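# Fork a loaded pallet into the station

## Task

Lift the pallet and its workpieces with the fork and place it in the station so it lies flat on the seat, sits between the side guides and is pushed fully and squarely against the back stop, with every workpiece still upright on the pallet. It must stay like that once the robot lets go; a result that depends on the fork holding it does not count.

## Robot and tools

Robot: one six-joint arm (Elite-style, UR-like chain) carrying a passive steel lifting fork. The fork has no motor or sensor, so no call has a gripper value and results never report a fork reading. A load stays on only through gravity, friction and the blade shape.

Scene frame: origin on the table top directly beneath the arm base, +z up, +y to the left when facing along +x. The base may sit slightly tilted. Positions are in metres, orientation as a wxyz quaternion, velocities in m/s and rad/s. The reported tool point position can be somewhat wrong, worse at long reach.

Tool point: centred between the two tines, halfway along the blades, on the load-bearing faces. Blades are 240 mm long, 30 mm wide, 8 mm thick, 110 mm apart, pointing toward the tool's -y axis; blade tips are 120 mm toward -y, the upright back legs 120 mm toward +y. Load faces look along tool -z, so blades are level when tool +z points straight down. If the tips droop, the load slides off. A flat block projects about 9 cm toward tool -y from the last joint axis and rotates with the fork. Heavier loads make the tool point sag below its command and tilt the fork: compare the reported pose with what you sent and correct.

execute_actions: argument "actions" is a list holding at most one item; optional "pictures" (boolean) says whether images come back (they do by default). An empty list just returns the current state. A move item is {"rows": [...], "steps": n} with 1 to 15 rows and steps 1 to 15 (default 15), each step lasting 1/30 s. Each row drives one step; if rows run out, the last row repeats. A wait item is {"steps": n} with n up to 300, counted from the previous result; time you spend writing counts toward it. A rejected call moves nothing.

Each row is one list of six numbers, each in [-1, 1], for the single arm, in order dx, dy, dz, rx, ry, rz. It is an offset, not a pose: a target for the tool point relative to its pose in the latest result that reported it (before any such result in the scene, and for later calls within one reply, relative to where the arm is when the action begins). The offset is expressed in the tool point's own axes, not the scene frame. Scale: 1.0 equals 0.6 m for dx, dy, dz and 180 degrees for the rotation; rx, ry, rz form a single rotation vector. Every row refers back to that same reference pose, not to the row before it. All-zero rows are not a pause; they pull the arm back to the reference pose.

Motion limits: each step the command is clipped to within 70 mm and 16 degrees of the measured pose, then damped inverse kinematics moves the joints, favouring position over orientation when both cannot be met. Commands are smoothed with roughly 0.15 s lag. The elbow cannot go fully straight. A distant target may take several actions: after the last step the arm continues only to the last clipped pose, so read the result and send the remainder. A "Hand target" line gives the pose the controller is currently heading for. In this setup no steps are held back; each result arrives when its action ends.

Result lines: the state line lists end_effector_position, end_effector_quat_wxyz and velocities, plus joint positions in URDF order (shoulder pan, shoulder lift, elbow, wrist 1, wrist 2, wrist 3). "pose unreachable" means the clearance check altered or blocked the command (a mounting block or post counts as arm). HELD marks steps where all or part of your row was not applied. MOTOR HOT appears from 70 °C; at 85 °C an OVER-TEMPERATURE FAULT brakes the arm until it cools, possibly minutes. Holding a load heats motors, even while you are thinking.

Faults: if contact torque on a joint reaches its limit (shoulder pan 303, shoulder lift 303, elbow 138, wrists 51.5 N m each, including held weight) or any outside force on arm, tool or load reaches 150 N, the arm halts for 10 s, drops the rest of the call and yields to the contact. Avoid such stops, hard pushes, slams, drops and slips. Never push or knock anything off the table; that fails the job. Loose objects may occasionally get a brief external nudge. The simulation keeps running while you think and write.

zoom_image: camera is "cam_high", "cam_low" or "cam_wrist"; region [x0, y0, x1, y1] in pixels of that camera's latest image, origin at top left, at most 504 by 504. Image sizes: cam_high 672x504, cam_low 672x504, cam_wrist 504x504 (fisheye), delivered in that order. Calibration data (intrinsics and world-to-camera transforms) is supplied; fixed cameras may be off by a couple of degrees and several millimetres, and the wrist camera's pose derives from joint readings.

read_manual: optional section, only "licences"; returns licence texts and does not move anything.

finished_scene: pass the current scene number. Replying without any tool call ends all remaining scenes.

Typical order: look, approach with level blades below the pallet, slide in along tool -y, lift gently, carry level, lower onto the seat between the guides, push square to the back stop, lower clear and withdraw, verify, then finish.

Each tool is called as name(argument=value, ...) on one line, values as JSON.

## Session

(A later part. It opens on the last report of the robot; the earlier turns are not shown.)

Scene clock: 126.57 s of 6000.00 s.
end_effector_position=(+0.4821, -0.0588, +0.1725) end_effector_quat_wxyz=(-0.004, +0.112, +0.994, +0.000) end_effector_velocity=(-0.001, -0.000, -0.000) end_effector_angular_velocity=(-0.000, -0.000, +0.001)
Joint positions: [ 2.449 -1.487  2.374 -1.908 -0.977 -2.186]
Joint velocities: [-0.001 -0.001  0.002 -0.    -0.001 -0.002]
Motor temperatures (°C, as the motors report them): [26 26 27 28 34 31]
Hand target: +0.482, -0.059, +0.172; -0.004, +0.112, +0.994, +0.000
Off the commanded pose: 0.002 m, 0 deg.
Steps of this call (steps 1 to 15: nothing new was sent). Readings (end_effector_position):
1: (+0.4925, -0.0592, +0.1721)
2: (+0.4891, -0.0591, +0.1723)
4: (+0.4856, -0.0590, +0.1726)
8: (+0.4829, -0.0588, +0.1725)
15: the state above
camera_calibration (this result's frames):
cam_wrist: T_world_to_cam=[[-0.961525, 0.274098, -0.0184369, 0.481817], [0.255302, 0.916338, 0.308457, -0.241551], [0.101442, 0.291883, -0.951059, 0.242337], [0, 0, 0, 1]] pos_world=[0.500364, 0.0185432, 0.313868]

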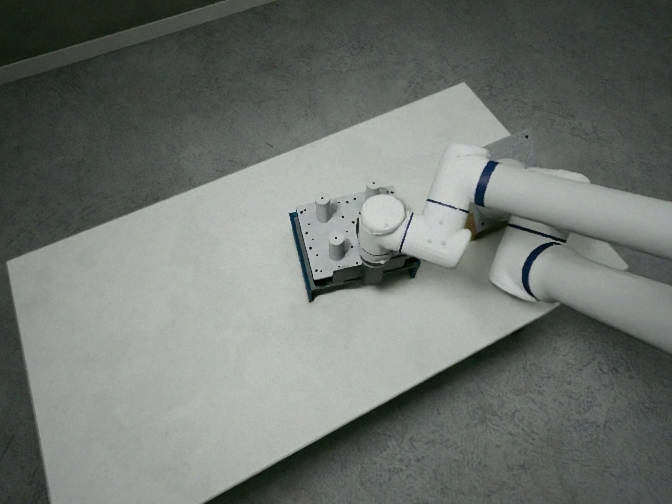

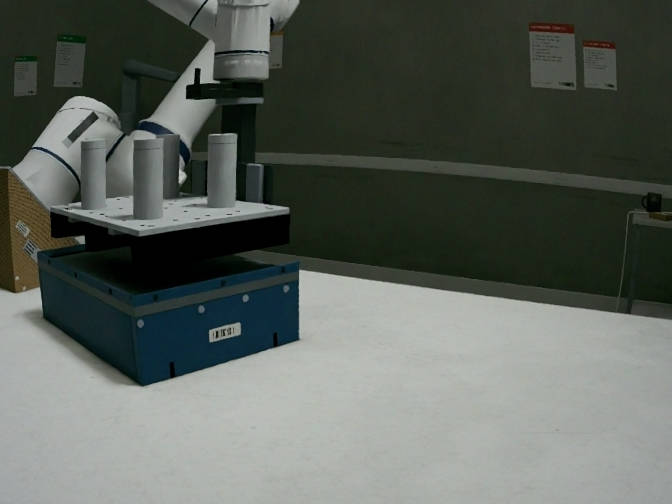

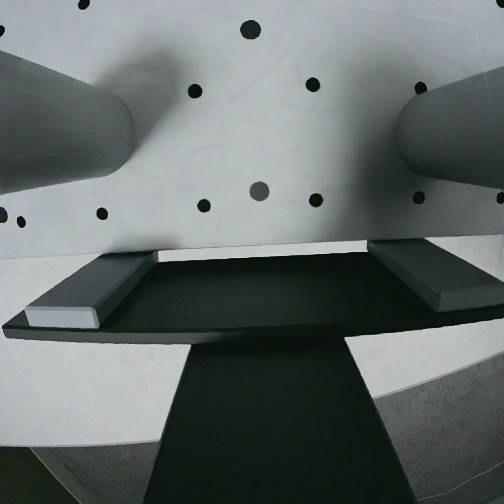

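Lower some, level roll, back a bit.

execute_actions(actions=[{"rows":[[0,0.002,0.004,0,0,0],[0,0.004,0.008,0,0,0],[0,0.006,0.012,0,-0.001,0],[0,0.008,0.016,0,-0.001,0],[0,0.01,0.02,0,-0.002,0],[0,0.012,0.024,0,-0.002,0],[0,0.014,0.028,0,-0.002,0],[0,0.016,0.032,0,-0.002,0],[0,0.018,0.036,0,-0.002,0]]}])

zoom_image(camera="cam_high", region=[270, 170, 450, 320])

zoom_image(camera="cam_low", region=[20, 170, 320, 350])

Scene clock: 135.13 s of 6000.00 s.
end_effector_position=(+0.4843, -0.0487, +0.1518) end_effector_quat_wxyz=(-0.001, +0.112, +0.994, +0.000) end_effector_velocity=(+0.001, +0.005, -0.010) end_effector_angular_velocity=(-0.001, +0.001, -0.002)
Joint positions: [ 2.484 -1.481  2.395 -1.962 -0.955 -2.146]
Joint velocities: [ 0.019  0.005  0.008 -0.025  0.008  0.022]
Motor temperatures (°C, as the motors report them): [26 26 27 28 34 31]
Hand target: +0.484, -0.048, +0.151; -0.001, +0.112, +0.994, +0.000
Off the commanded pose: 0.001 m, 0 deg.
Steps of this call (steps 1 to 90: nothing new was sent; then 5.07 s passed at rest; steps 91 to 105: all 15 steps of this action). Readings (end_effector_position):
91: (+0.4821, -0.0588, +0.1725)
92: (+0.4821, -0.0586, +0.1721)
94: (+0.4825, -0.0571, +0.1692)
98: (+0.4832, -0.0530, +0.1608)
105: the state above
camera_calibration (this result's frames):
cam_wrist: T_world_to_cam=[[-0.961423, 0.273975, -0.0245622, 0.481599], [0.253369, 0.91679, 0.308707, -0.244068], [0.107096, 0.290575, -0.95084, 0.216625], [0, 0, 0, 1]] pos_world=[0.50166, 0.0288671, 0.293151]

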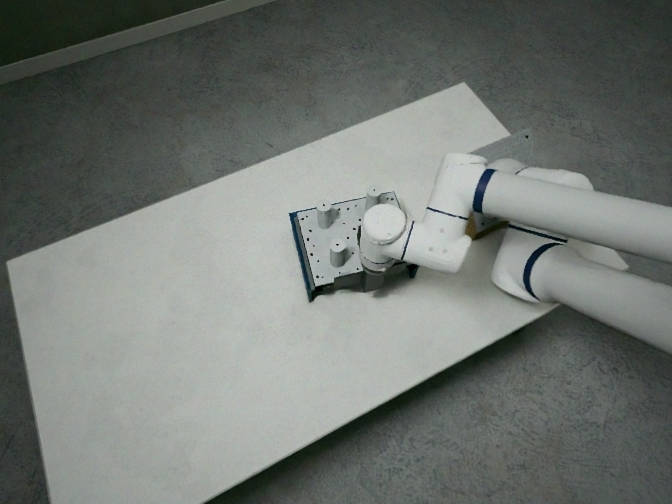

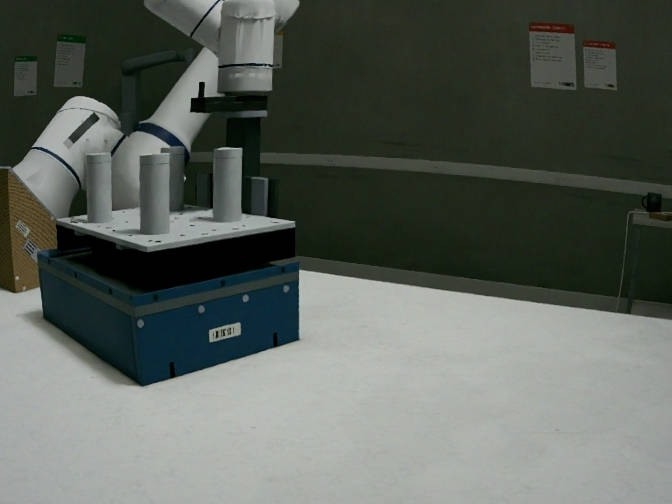

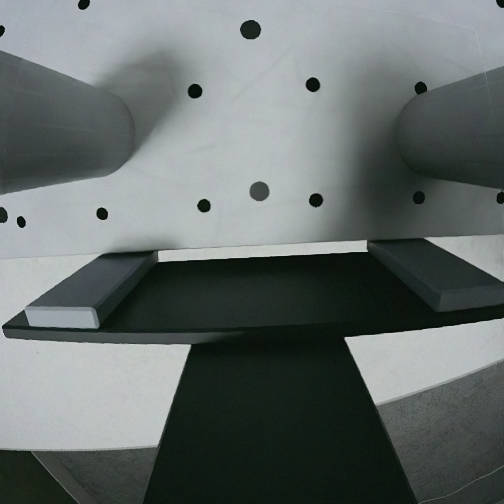

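Region (270, 170, 450, 320) of cam_high's 672x504 image, scaled by 2.800, with more detail than that image has.

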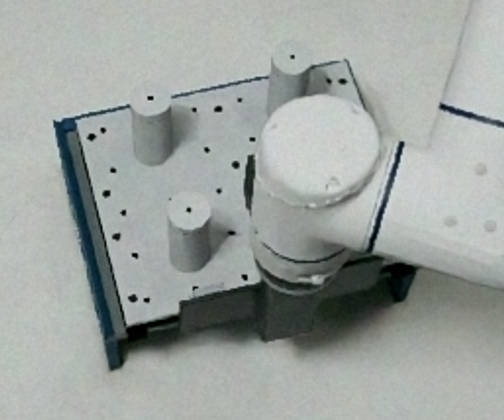

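Region (20, 170, 320, 350) of cam_low's 672x504 image, scaled by 1.680, with more detail than that image has; it fills the top 302 rows of this view, and the rest is white.

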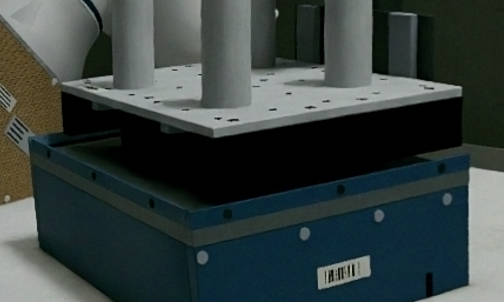

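execute_actions(actions=[{"rows":[[0.001,0,0.003,0,0,0],[0.002,0,0.005,0,0,0],[0.003,0,0.007,0,0,0],[0.004,0,0.009,0,0,0],[0.004,0,0.011,0,0,0],[0.004,0,0.013,0,0,0],[0.004,0,0.015,0,0,0],[0.004,0,0.017,0,0,0],[0.004,0,0.019,0,0,0],[0.004,0,0.021,0,0,0],[0.004,0,0.023,0,0,0]]}])

zoom_image(camera="cam_high", region=[270, 170, 450, 320])

zoom_image(camera="cam_low", region=[20, 170, 320, 350])

Scene clock: 150.07 s of 6000.00 s.
end_effector_position=(+0.4819, -0.0482, +0.1388) end_effector_quat_wxyz=(-0.001, +0.111, +0.994, +0.000) end_effector_velocity=(+0.002, -0.000, -0.008) end_effector_angular_velocity=(-0.003, -0.003, +0.003)
Joint positions: [ 2.497 -1.47   2.411 -1.996 -0.949 -2.133]
Joint velocities: [ 0.012  0.011  0.007 -0.03   0.006  0.012]
Motor temperatures (°C, as the motors report them): [26 26 27 28 34 31]
Hand target: +0.482, -0.048, +0.138; -0.001, +0.112, +0.994, +0.000
Off the commanded pose: 0.001 m, 0 deg.
Steps of this call (steps 1 to 90: nothing new was sent; then 11.43 s passed at rest; steps 91 to 105: all 15 steps of this action). Readings (end_effector_position):
91: (+0.4843, -0.0483, +0.1509)
92: (+0.4842, -0.0484, +0.1507)
94: (+0.4834, -0.0484, +0.1493)
98: (+0.4823, -0.0482, +0.1453)
105: the state above
camera_calibration (this result's frames):
cam_wrist: T_world_to_cam=[[-0.961429, 0.273961, -0.0244801, 0.478853], [0.253377, 0.91678, 0.308732, -0.239967], [0.107023, 0.290621, -0.950834, 0.20446], [0, 0, 0, 1]] pos_world=[0.499303, 0.0293897, 0.280216]

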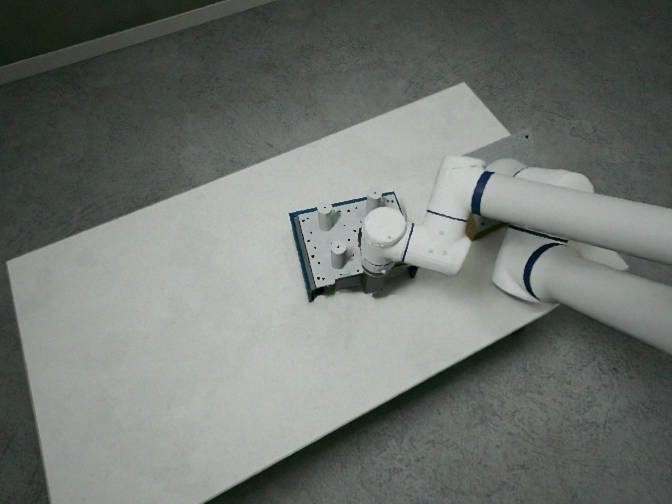

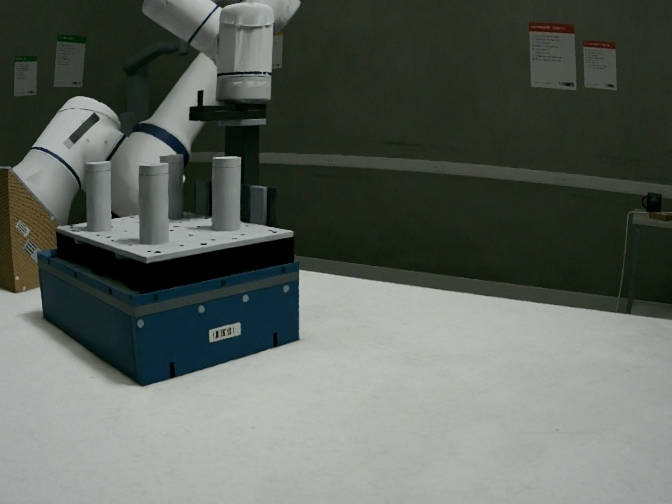

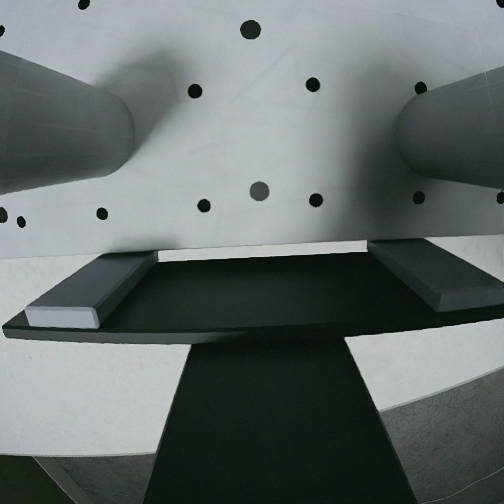

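Region (270, 170, 450, 320) of cam_high's 672x504 image, scaled by 2.800, with more detail than that image has.

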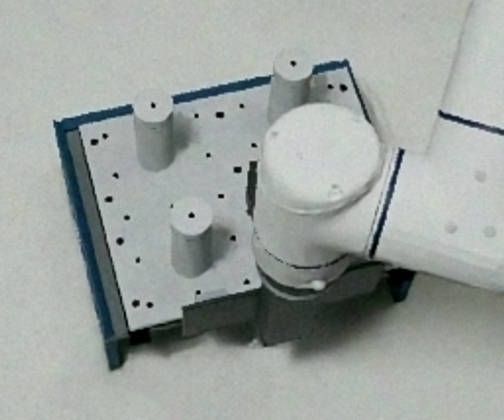

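Region (20, 170, 320, 350) of cam_low's 672x504 image, scaled by 1.680, with more detail than that image has; it fills the top 302 rows of this view, and the rest is white.

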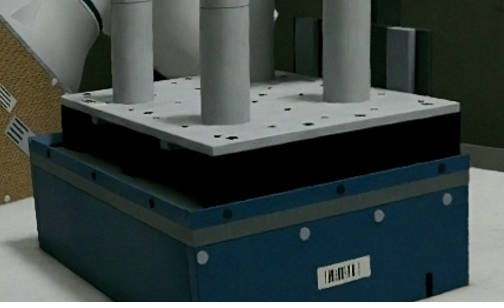

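execute_actions(actions=[{"rows":[[0,0,0.003,0,0,0],[0,0,0.005,0,0,0],[0,0,0.007,0,0,0],[0,0,0.009,0,0,0],[0,0,0.011,0,0,0],[0,0,0.013,0,0,0],[0,0,0.015,0,0,0],[0,0,0.017,0,0,0],[0,0,0.019,0,0,0],[0,0,0.021,0,0,0],[0,0,0.023,0,0,0],[0,0,0.025,0,0,0],[0,0,0.027,0,0,0],[0,0,0.029,0,0,0],[0,0,0.031,0,0,0]]}], pictures=false)

execute_actions(actions=[{"steps":10}])

zoom_image(camera="cam_high", region=[270, 170, 450, 320])

zoom_image(camera="cam_low", region=[20, 170, 320, 350])

Scene clock: 158.13 s of 6000.00 s.
end_effector_position=(+0.4818, -0.0481, +0.1241) end_effector_quat_wxyz=(-0.001, +0.111, +0.994, +0.000) end_effector_velocity=(-0.000, -0.000, -0.035) end_effector_angular_velocity=(-0.000, +0.000, +0.000)
Joint positions: [ 2.514 -1.452  2.424 -2.038 -0.941 -2.114]
Joint velocities: [ 0.042  0.046  0.03  -0.102  0.02   0.045]
Motor temperatures (°C, as the motors report them): [26 26 27 28 34 31]
Hand target: +0.482, -0.048, +0.120; -0.001, +0.111, +0.994, +0.000
Off the commanded pose: 0.004 m, 0 deg.
Steps of this call (steps 1 to 90: nothing new was sent; then 4.57 s passed at rest; steps 91 to 105: all 15 steps of this action). Readings (end_effector_position):
91: (+0.4819, -0.0482, +0.1380)
92: (+0.4819, -0.0482, +0.1377)
94: (+0.4822, -0.0483, +0.1368)
98: (+0.4819, -0.0482, +0.1324)
105: the state above

Scene clock: 158.47 s of 6000.00 s.
end_effector_position=(+0.4818, -0.0481, +0.1204) end_effector_quat_wxyz=(-0.001, +0.111, +0.994, +0.000) end_effector_velocity=(+0.001, -0.000, -0.000) end_effector_angular_velocity=(-0.002, -0.001, +0.002)
Joint positions: [ 2.519 -1.447  2.427 -2.049 -0.938 -2.109]
Joint velocities: [ 0.001  0.001 -0.    -0.005  0.     0.001]
Motor temperatures (°C, as the motors report them): [26 26 27 28 34 31]
Hand target: +0.482, -0.048, +0.120; -0.001, +0.111, +0.994, +0.000
Off the commanded pose: 0.000 m, 0 deg.
Steps of this call (steps 1 to 10: nothing new was sent). Readings (end_effector_position):
1: (+0.4818, -0.0481, +0.1230)
2: (+0.4818, -0.0481, +0.1221)
4: (+0.4818, -0.0481, +0.1212)
8: (+0.4818, -0.0481, +0.1205)
10: the state above
camera_calibration (this result's frames):
cam_wrist: T_world_to_cam=[[-0.96144, 0.273932, -0.0243678, 0.478294], [0.253376, 0.916762, 0.308786, -0.23428], [0.106926, 0.290705, -0.950819, 0.186996], [0, 0, 0, 1]] pos_world=[0.499217, 0.0293981, 0.261797]

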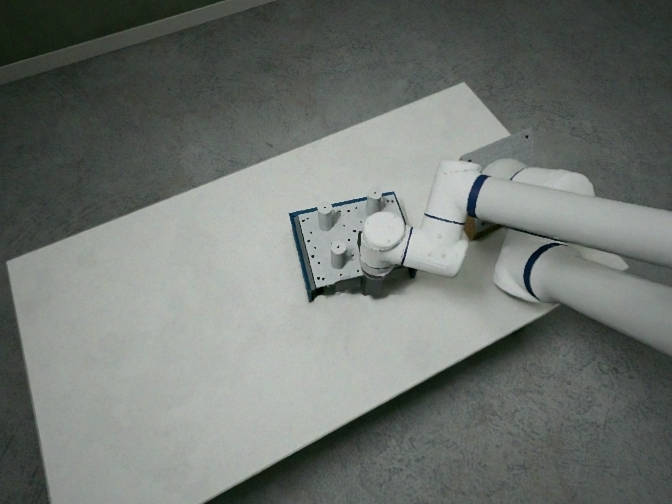

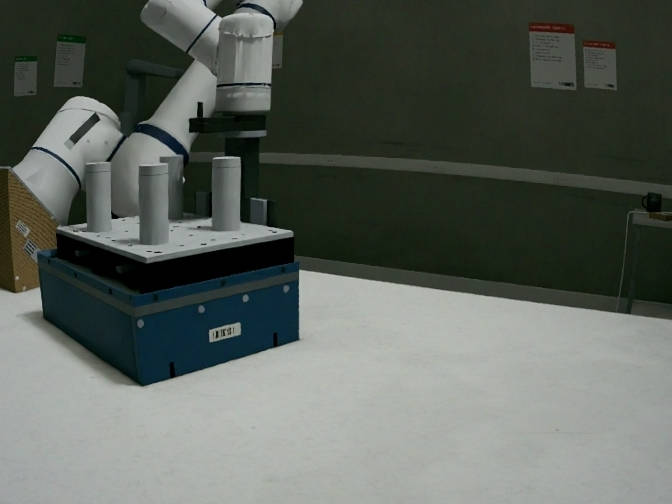

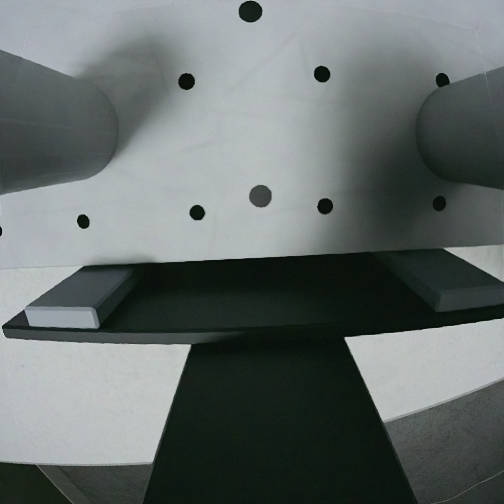

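Region (270, 170, 450, 320) of cam_high's 672x504 image, scaled by 2.800, with more detail than that image has.

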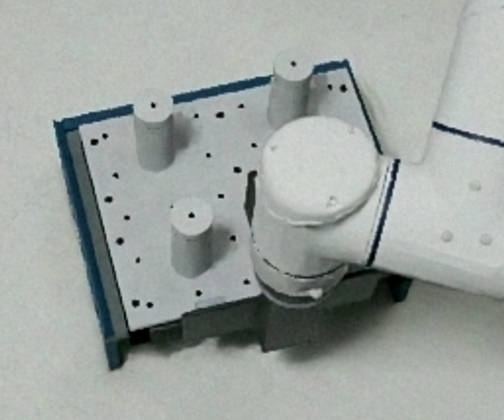

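Region (20, 170, 320, 350) of cam_low's 672x504 image, scaled by 1.680, with more detail than that image has; it fills the top 302 rows of this view, and the rest is white.

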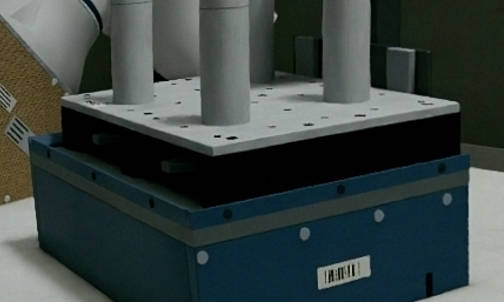

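execute_actions(actions=[{"rows":[[0,0,-0.006,0,0,0],[0,0,-0.012,0,0,0],[0,-0.003,-0.014,0,0,0],[0,-0.006,-0.014,0,0,0],[0,-0.009,-0.014,0,0,0],[0,-0.012,-0.014,0,0,0],[0,-0.015,-0.014,0,0,0],[0,-0.018,-0.014,0,0,0],[0,-0.021,-0.014,0,0,0],[0,-0.024,-0.014,0,0,0],[0,-0.027,-0.014,0,0,0],[0,-0.03,-0.014,0,0,0],[0,-0.033,-0.014,0,0,0]]}], pictures=false)

execute_actions(actions=[{"steps":8}])

zoom_image(camera="cam_low", region=[20, 170, 320, 350])

Scene clock: 169.73 s of 6000.00 s.
end_effector_position=(+0.4780, -0.0647, +0.1288) end_effector_quat_wxyz=(-0.001, +0.111, +0.994, +0.000) end_effector_velocity=(-0.007, -0.030, +0.000) end_effector_angular_velocity=(+0.003, -0.000, -0.002)
Joint positions: [ 2.485 -1.436  2.425 -2.037 -0.955 -2.145]
Joint velocities: [-0.044  0.04   0.009 -0.02  -0.02  -0.046]
Motor temperatures (°C, as the motors report them): [26 26 27 28 34 31]
Hand target: +0.477, -0.067, +0.129; -0.001, +0.111, +0.994, +0.000
Off the commanded pose: 0.003 m, 0 deg.
Steps of this call (steps 1 to 90: nothing new was sent; then 7.77 s passed at rest; steps 91 to 105: all 15 steps of this action). Readings (end_effector_position):
91: (+0.4818, -0.0481, +0.1203)
92: (+0.4816, -0.0480, +0.1208)
94: (+0.4817, -0.0486, +0.1247)
98: (+0.4807, -0.0534, +0.1280)
105: the state above

Scene clock: 170.00 s of 6000.00 s.
end_effector_position=(+0.4775, -0.0672, +0.1288) end_effector_quat_wxyz=(-0.001, +0.111, +0.994, +0.000) end_effector_velocity=(+0.000, -0.001, -0.001) end_effector_angular_velocity=(-0.001, +0.001, +0.002)
Joint positions: [ 2.482 -1.433  2.426 -2.039 -0.956 -2.149]
Joint velocities: [-0.     0.002  0.001 -0.003 -0.001 -0.002]
Motor temperatures (°C, as the motors report them): [26 26 27 28 34 31]
Hand target: +0.477, -0.067, +0.129; -0.001, +0.111, +0.994, +0.000
Off the commanded pose: 0.000 m, 0 deg.
Steps of this call (steps 1 to 8: nothing new was sent). Readings (end_effector_position):
1: (+0.4778, -0.0655, +0.1288)
2: (+0.4777, -0.0661, +0.1288)
4: (+0.4776, -0.0667, +0.1288)
8: the state above
camera_calibration (this result's frames):
cam_wrist: T_world_to_cam=[[-0.96145, 0.273897, -0.024368, 0.47954], [0.253329, 0.916735, 0.308904, -0.218287], [0.106947, 0.290822, -0.950781, 0.200976], [0, 0, 0, 1]] pos_world=[0.494859, 0.0103184, 0.270199]

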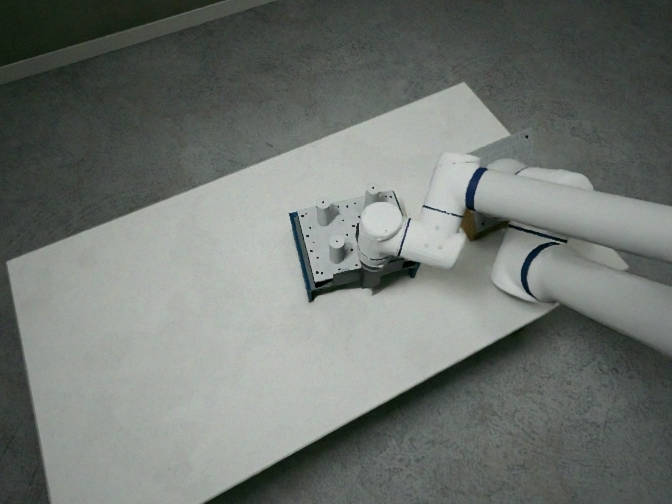

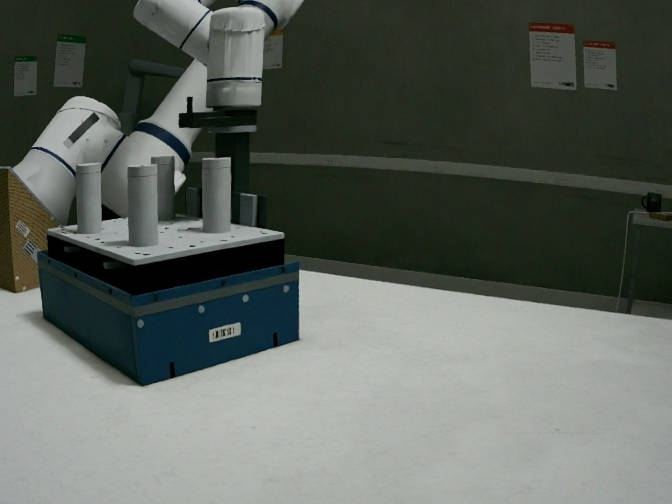

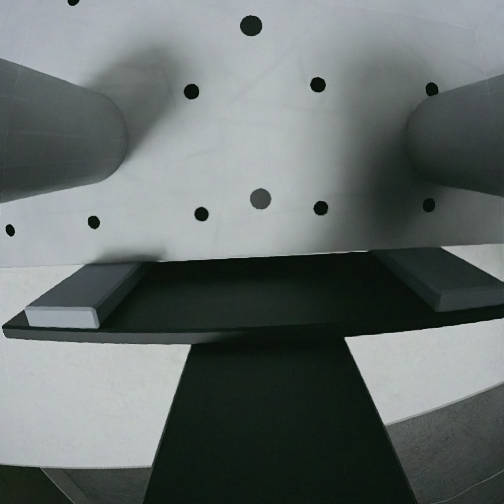

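Region (20, 170, 320, 350) of cam_low's 672x504 image, scaled by 1.680, with more detail than that image has; it fills the top 302 rows of this view, and the rest is white.

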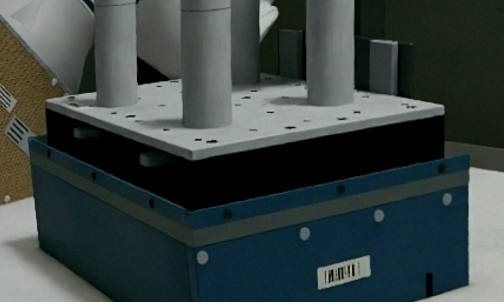

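execute_actions(actions=[{"rows":[[0,-0.001,0,0,0,0],[0,-0.002,0,0,0,0],[0,-0.003,0,0,0,0],[0,-0.004,0,0,0,0],[0,-0.005,0,0,0,0],[0,-0.006,0,0,0,0],[0,-0.007,0,0,0,0],[0,-0.008,0,0,0,0]]}])

zoom_image(camera="cam_low", region=[20, 170, 320, 350])

Scene clock: 176.73 s of 6000.00 s.
end_effector_position=(+0.4765, -0.0717, +0.1288) end_effector_quat_wxyz=(-0.001, +0.111, +0.994, +0.000) end_effector_velocity=(-0.001, -0.001, -0.001) end_effector_angular_velocity=(+0.001, +0.001, +0.001)
Joint positions: [ 2.475 -1.427  2.427 -2.042 -0.96  -2.156]
Joint velocities: [-0.001  0.002  0.001 -0.001 -0.001 -0.003]
Motor temperatures (°C, as the motors report them): [26 26 27 28 34 31]
Hand target: +0.476, -0.072, +0.129; -0.001, +0.111, +0.994, +0.000
Off the commanded pose: 0.000 m, 0 deg.
Steps of this call (steps 1 to 90: nothing new was sent; then 3.23 s passed at rest; steps 91 to 105: all 15 steps of this action). Readings (end_effector_position):
91: (+0.4775, -0.0673, +0.1288)
92: (+0.4774, -0.0675, +0.1288)
94: (+0.4773, -0.0681, +0.1288)
98: (+0.4768, -0.0701, +0.1288)
105: the state above
camera_calibration (this result's frames):
cam_wrist: T_world_to_cam=[[-0.961452, 0.273891, -0.0243802, 0.479799], [0.253318, 0.916731, 0.308924, -0.213864], [0.106961, 0.290839, -0.950774, 0.202405], [0, 0, 0, 1]] pos_world=[0.49383, 0.00577554, 0.270207]

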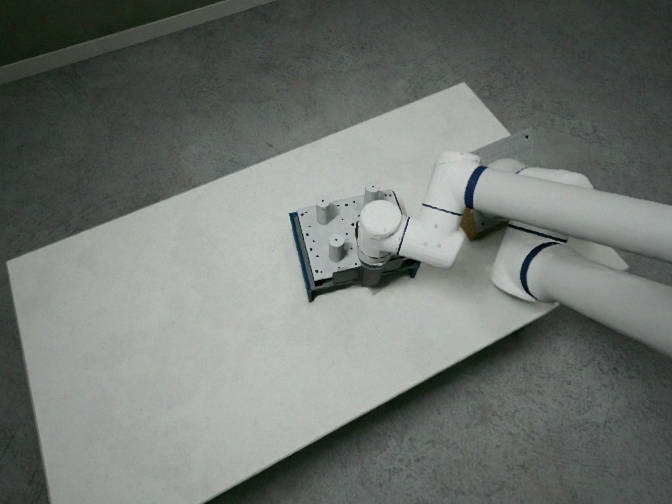

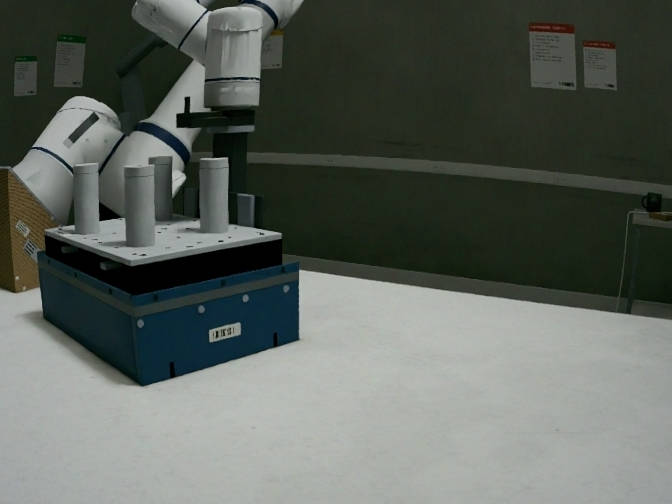

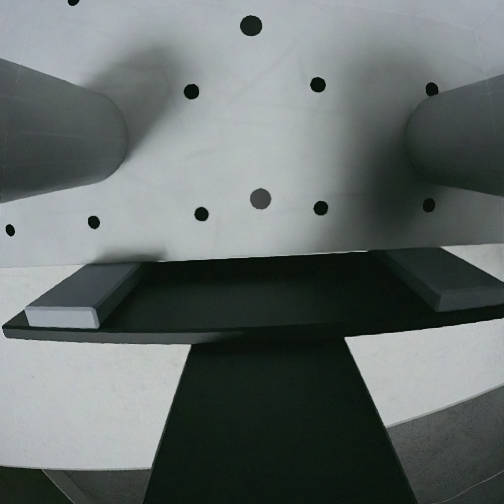

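Region (20, 170, 320, 350) of cam_low's 672x504 image, scaled by 1.680, with more detail than that image has; it fills the top 302 rows of this view, and the rest is white.

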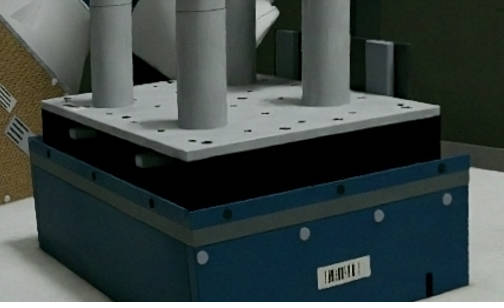

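execute_actions(actions=[{"rows":[[0,-0.001,0,0,0,0],[0,-0.002,0,0,0,0],[0,-0.003,0,0,0,0],[0,-0.004,0,0,0,0],[0,-0.005,0,0,0,0]]}], pictures=false)

Scene clock: 191.37 s of 6000.00 s.
end_effector_position=(+0.4767, -0.0733, +0.1283) end_effector_quat_wxyz=(+0.000, +0.112, +0.994, +0.002) end_effector_velocity=(+0.001, -0.000, +0.001) end_effector_angular_velocity=(-0.001, -0.001, +0.002)
Joint positions: [ 2.472 -1.423  2.427 -2.043 -0.957 -2.159]
Joint velocities: [ 0.     0.    -0.001 -0.002 -0.    -0.001]
Motor temperatures (°C, as the motors report them): [26 26 27 28 34 31]
Hand target: +0.477, -0.073, +0.128; +0.000, +0.112, +0.994, +0.002
Off the commanded pose: 0.002 m, 0 deg.
FORCE FAULT: contact force on the arm reached its limit, and the arm stopped for 10 seconds. The contact can be on any part of the arm, not only on its tool. The arm's remaining commands of this call were not run. The arm holds still and accepts commands again. Move the arm away from the contact; if what it grips holds it there, let go first. Pushing or pulling that hard again can fault the arm again.
The stop began at step 104 of this call (marked STOPPED below). From that step on the arm followed nothing that you had sent. 2 steps, steps kept back included, did not run and will not run. Nothing is kept back now.
Steps of this call (steps 1 to 90: nothing new was sent; then 1.17 s passed at rest; steps 91 to 103: the first 13 steps of this action; steps 104 to 404: the stop). Readings (end_effector_position):
91: (+0.4764, -0.0719, +0.1288)
92: (+0.4764, -0.0720, +0.1288)
94: (+0.4762, -0.0727, +0.1288)
98: (+0.4761, -0.0738, +0.1288)
104: (+0.4766, -0.0734, +0.1284) STOPPED
404: the state above

execute_actions(actions=[{"rows":[[0,0.01,0,0,0,0],[0,0.03,0,0,0,0],[0,0.06,0,0,0,0],[0,0.1,0,0,0,0],[0,0.46,0,0,0,0]]}], pictures=false)

execute_actions(actions=[{"rows":[[0,0.2,0,0,0,0]]}])

zoom_image(camera="cam_high", region=[270, 170, 450, 320])

zoom_image(camera="cam_low", region=[20, 200, 220, 320])

Scene clock: 201.37 s of 6000.00 s.
end_effector_position=(+0.5169, +0.1003, +0.1246) end_effector_quat_wxyz=(-0.000, +0.110, +0.994, +0.005) end_effector_velocity=(+0.098, +0.444, +0.006) end_effector_angular_velocity=(+0.005, +0.004, +0.007)
Joint positions: [ 2.722 -1.594  2.339 -1.96  -0.844 -1.877]
Joint velocities: [ 0.623 -0.3   -0.335  0.125  0.219  0.769]
Motor temperatures (°C, as the motors report them): [26 26 27 28 34 31]
Hand target: +0.526, +0.150, +0.125; -0.000, +0.110, +0.994, +0.006
Off the commanded pose: 0.098 m, 0 deg; position clipped at the last step of the last action.
Steps of this call (steps 1 to 90: nothing new was sent; then 6.50 s passed at rest; steps 91 to 105: all 15 steps of this action). Readings (end_effector_position):
91: (+0.4767, -0.0733, +0.1283)
92: (+0.4768, -0.0718, +0.1283)
94: (+0.4798, -0.0590, +0.1279)
98: (+0.4932, -0.0033, +0.1255)
105: the state above

Scene clock: 201.87 s of 6000.00 s.
end_effector_position=(+0.5428, +0.2161, +0.1256) end_effector_quat_wxyz=(-0.000, +0.110, +0.994, +0.005) end_effector_velocity=(+0.004, +0.012, +0.001) end_effector_angular_velocity=(-0.005, -0.002, -0.003)
Joint positions: [ 2.883 -1.644  2.237 -1.951 -0.799 -1.667]
Joint velocities: [ 0.018 -0.001 -0.014 -0.006  0.     0.03 ]
Motor temperatures (°C, as the motors report them): [26 26 27 28 34 31]
Hand target: +0.543, +0.217, +0.126; -0.000, +0.110, +0.994, +0.005
Off the commanded pose: 0.001 m, 0 deg.
Steps of this call (steps 1 to 15: all 15 steps of this action). Readings (end_effector_position):
1: (+0.5203, +0.1153, +0.1249)
2: (+0.5237, +0.1305, +0.1247)
4: (+0.5301, +0.1609, +0.1245)
8: (+0.5393, +0.2034, +0.1251)
15: the state above
camera_calibration (this result's frames):
cam_wrist: T_world_to_cam=[[-0.962268, 0.270996, -0.0245384, 0.465768], [0.249476, 0.914655, 0.318068, -0.492221], [0.108639, 0.299945, -0.94775, 0.105321], [0, 0, 0, 1]] pos_world=[0.559549, 0.292401, 0.267807]

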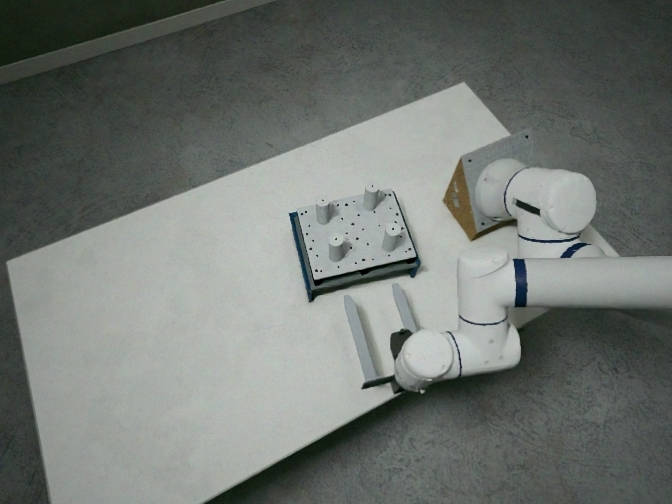

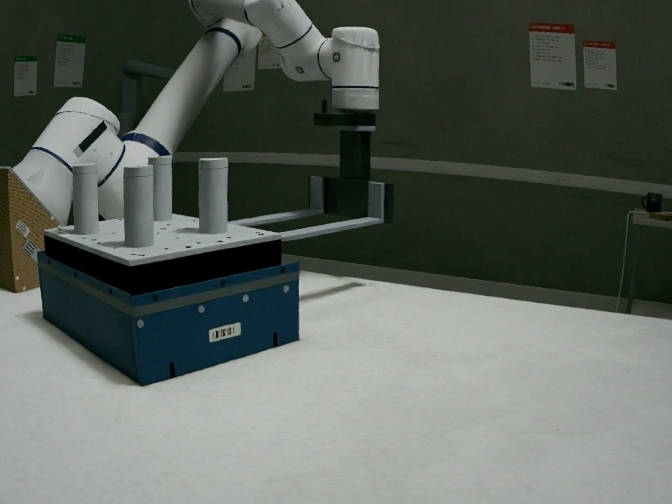

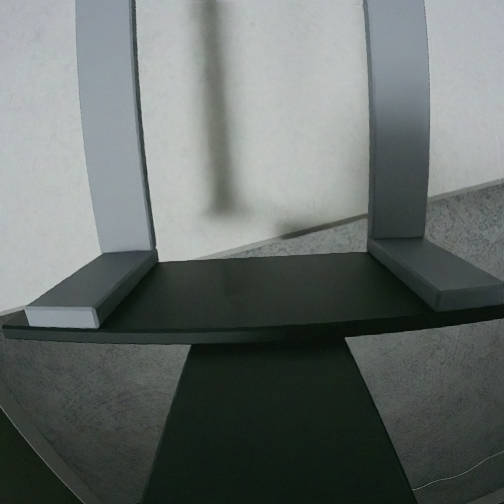

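Region (270, 170, 450, 320) of cam_high's 672x504 image, scaled by 2.800, with more detail than that image has.

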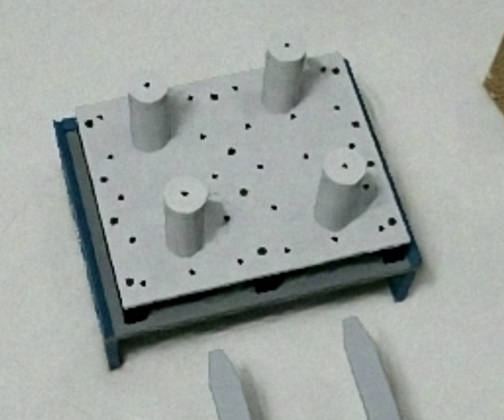

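Region (20, 200, 220, 320) of cam_low's 672x504 image, scaled by 2.520, with more detail than that image has; it fills the top 302 rows of this view, and the rest is white.

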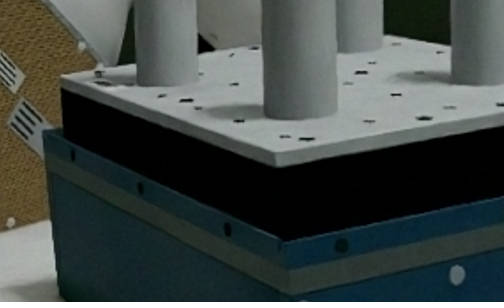

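zoom_image(camera="cam_high", region=[300, 250, 430, 305])

Region (300, 250, 430, 305) of cam_high's 672x504 image, scaled by 3.877, with more detail than that image has; it fills the top 213 rows of this view, and the rest is white.

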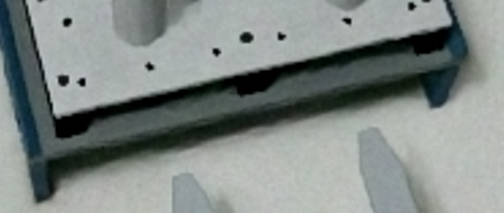

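finished_scene(scene=1)

The scene is finished: the task was done.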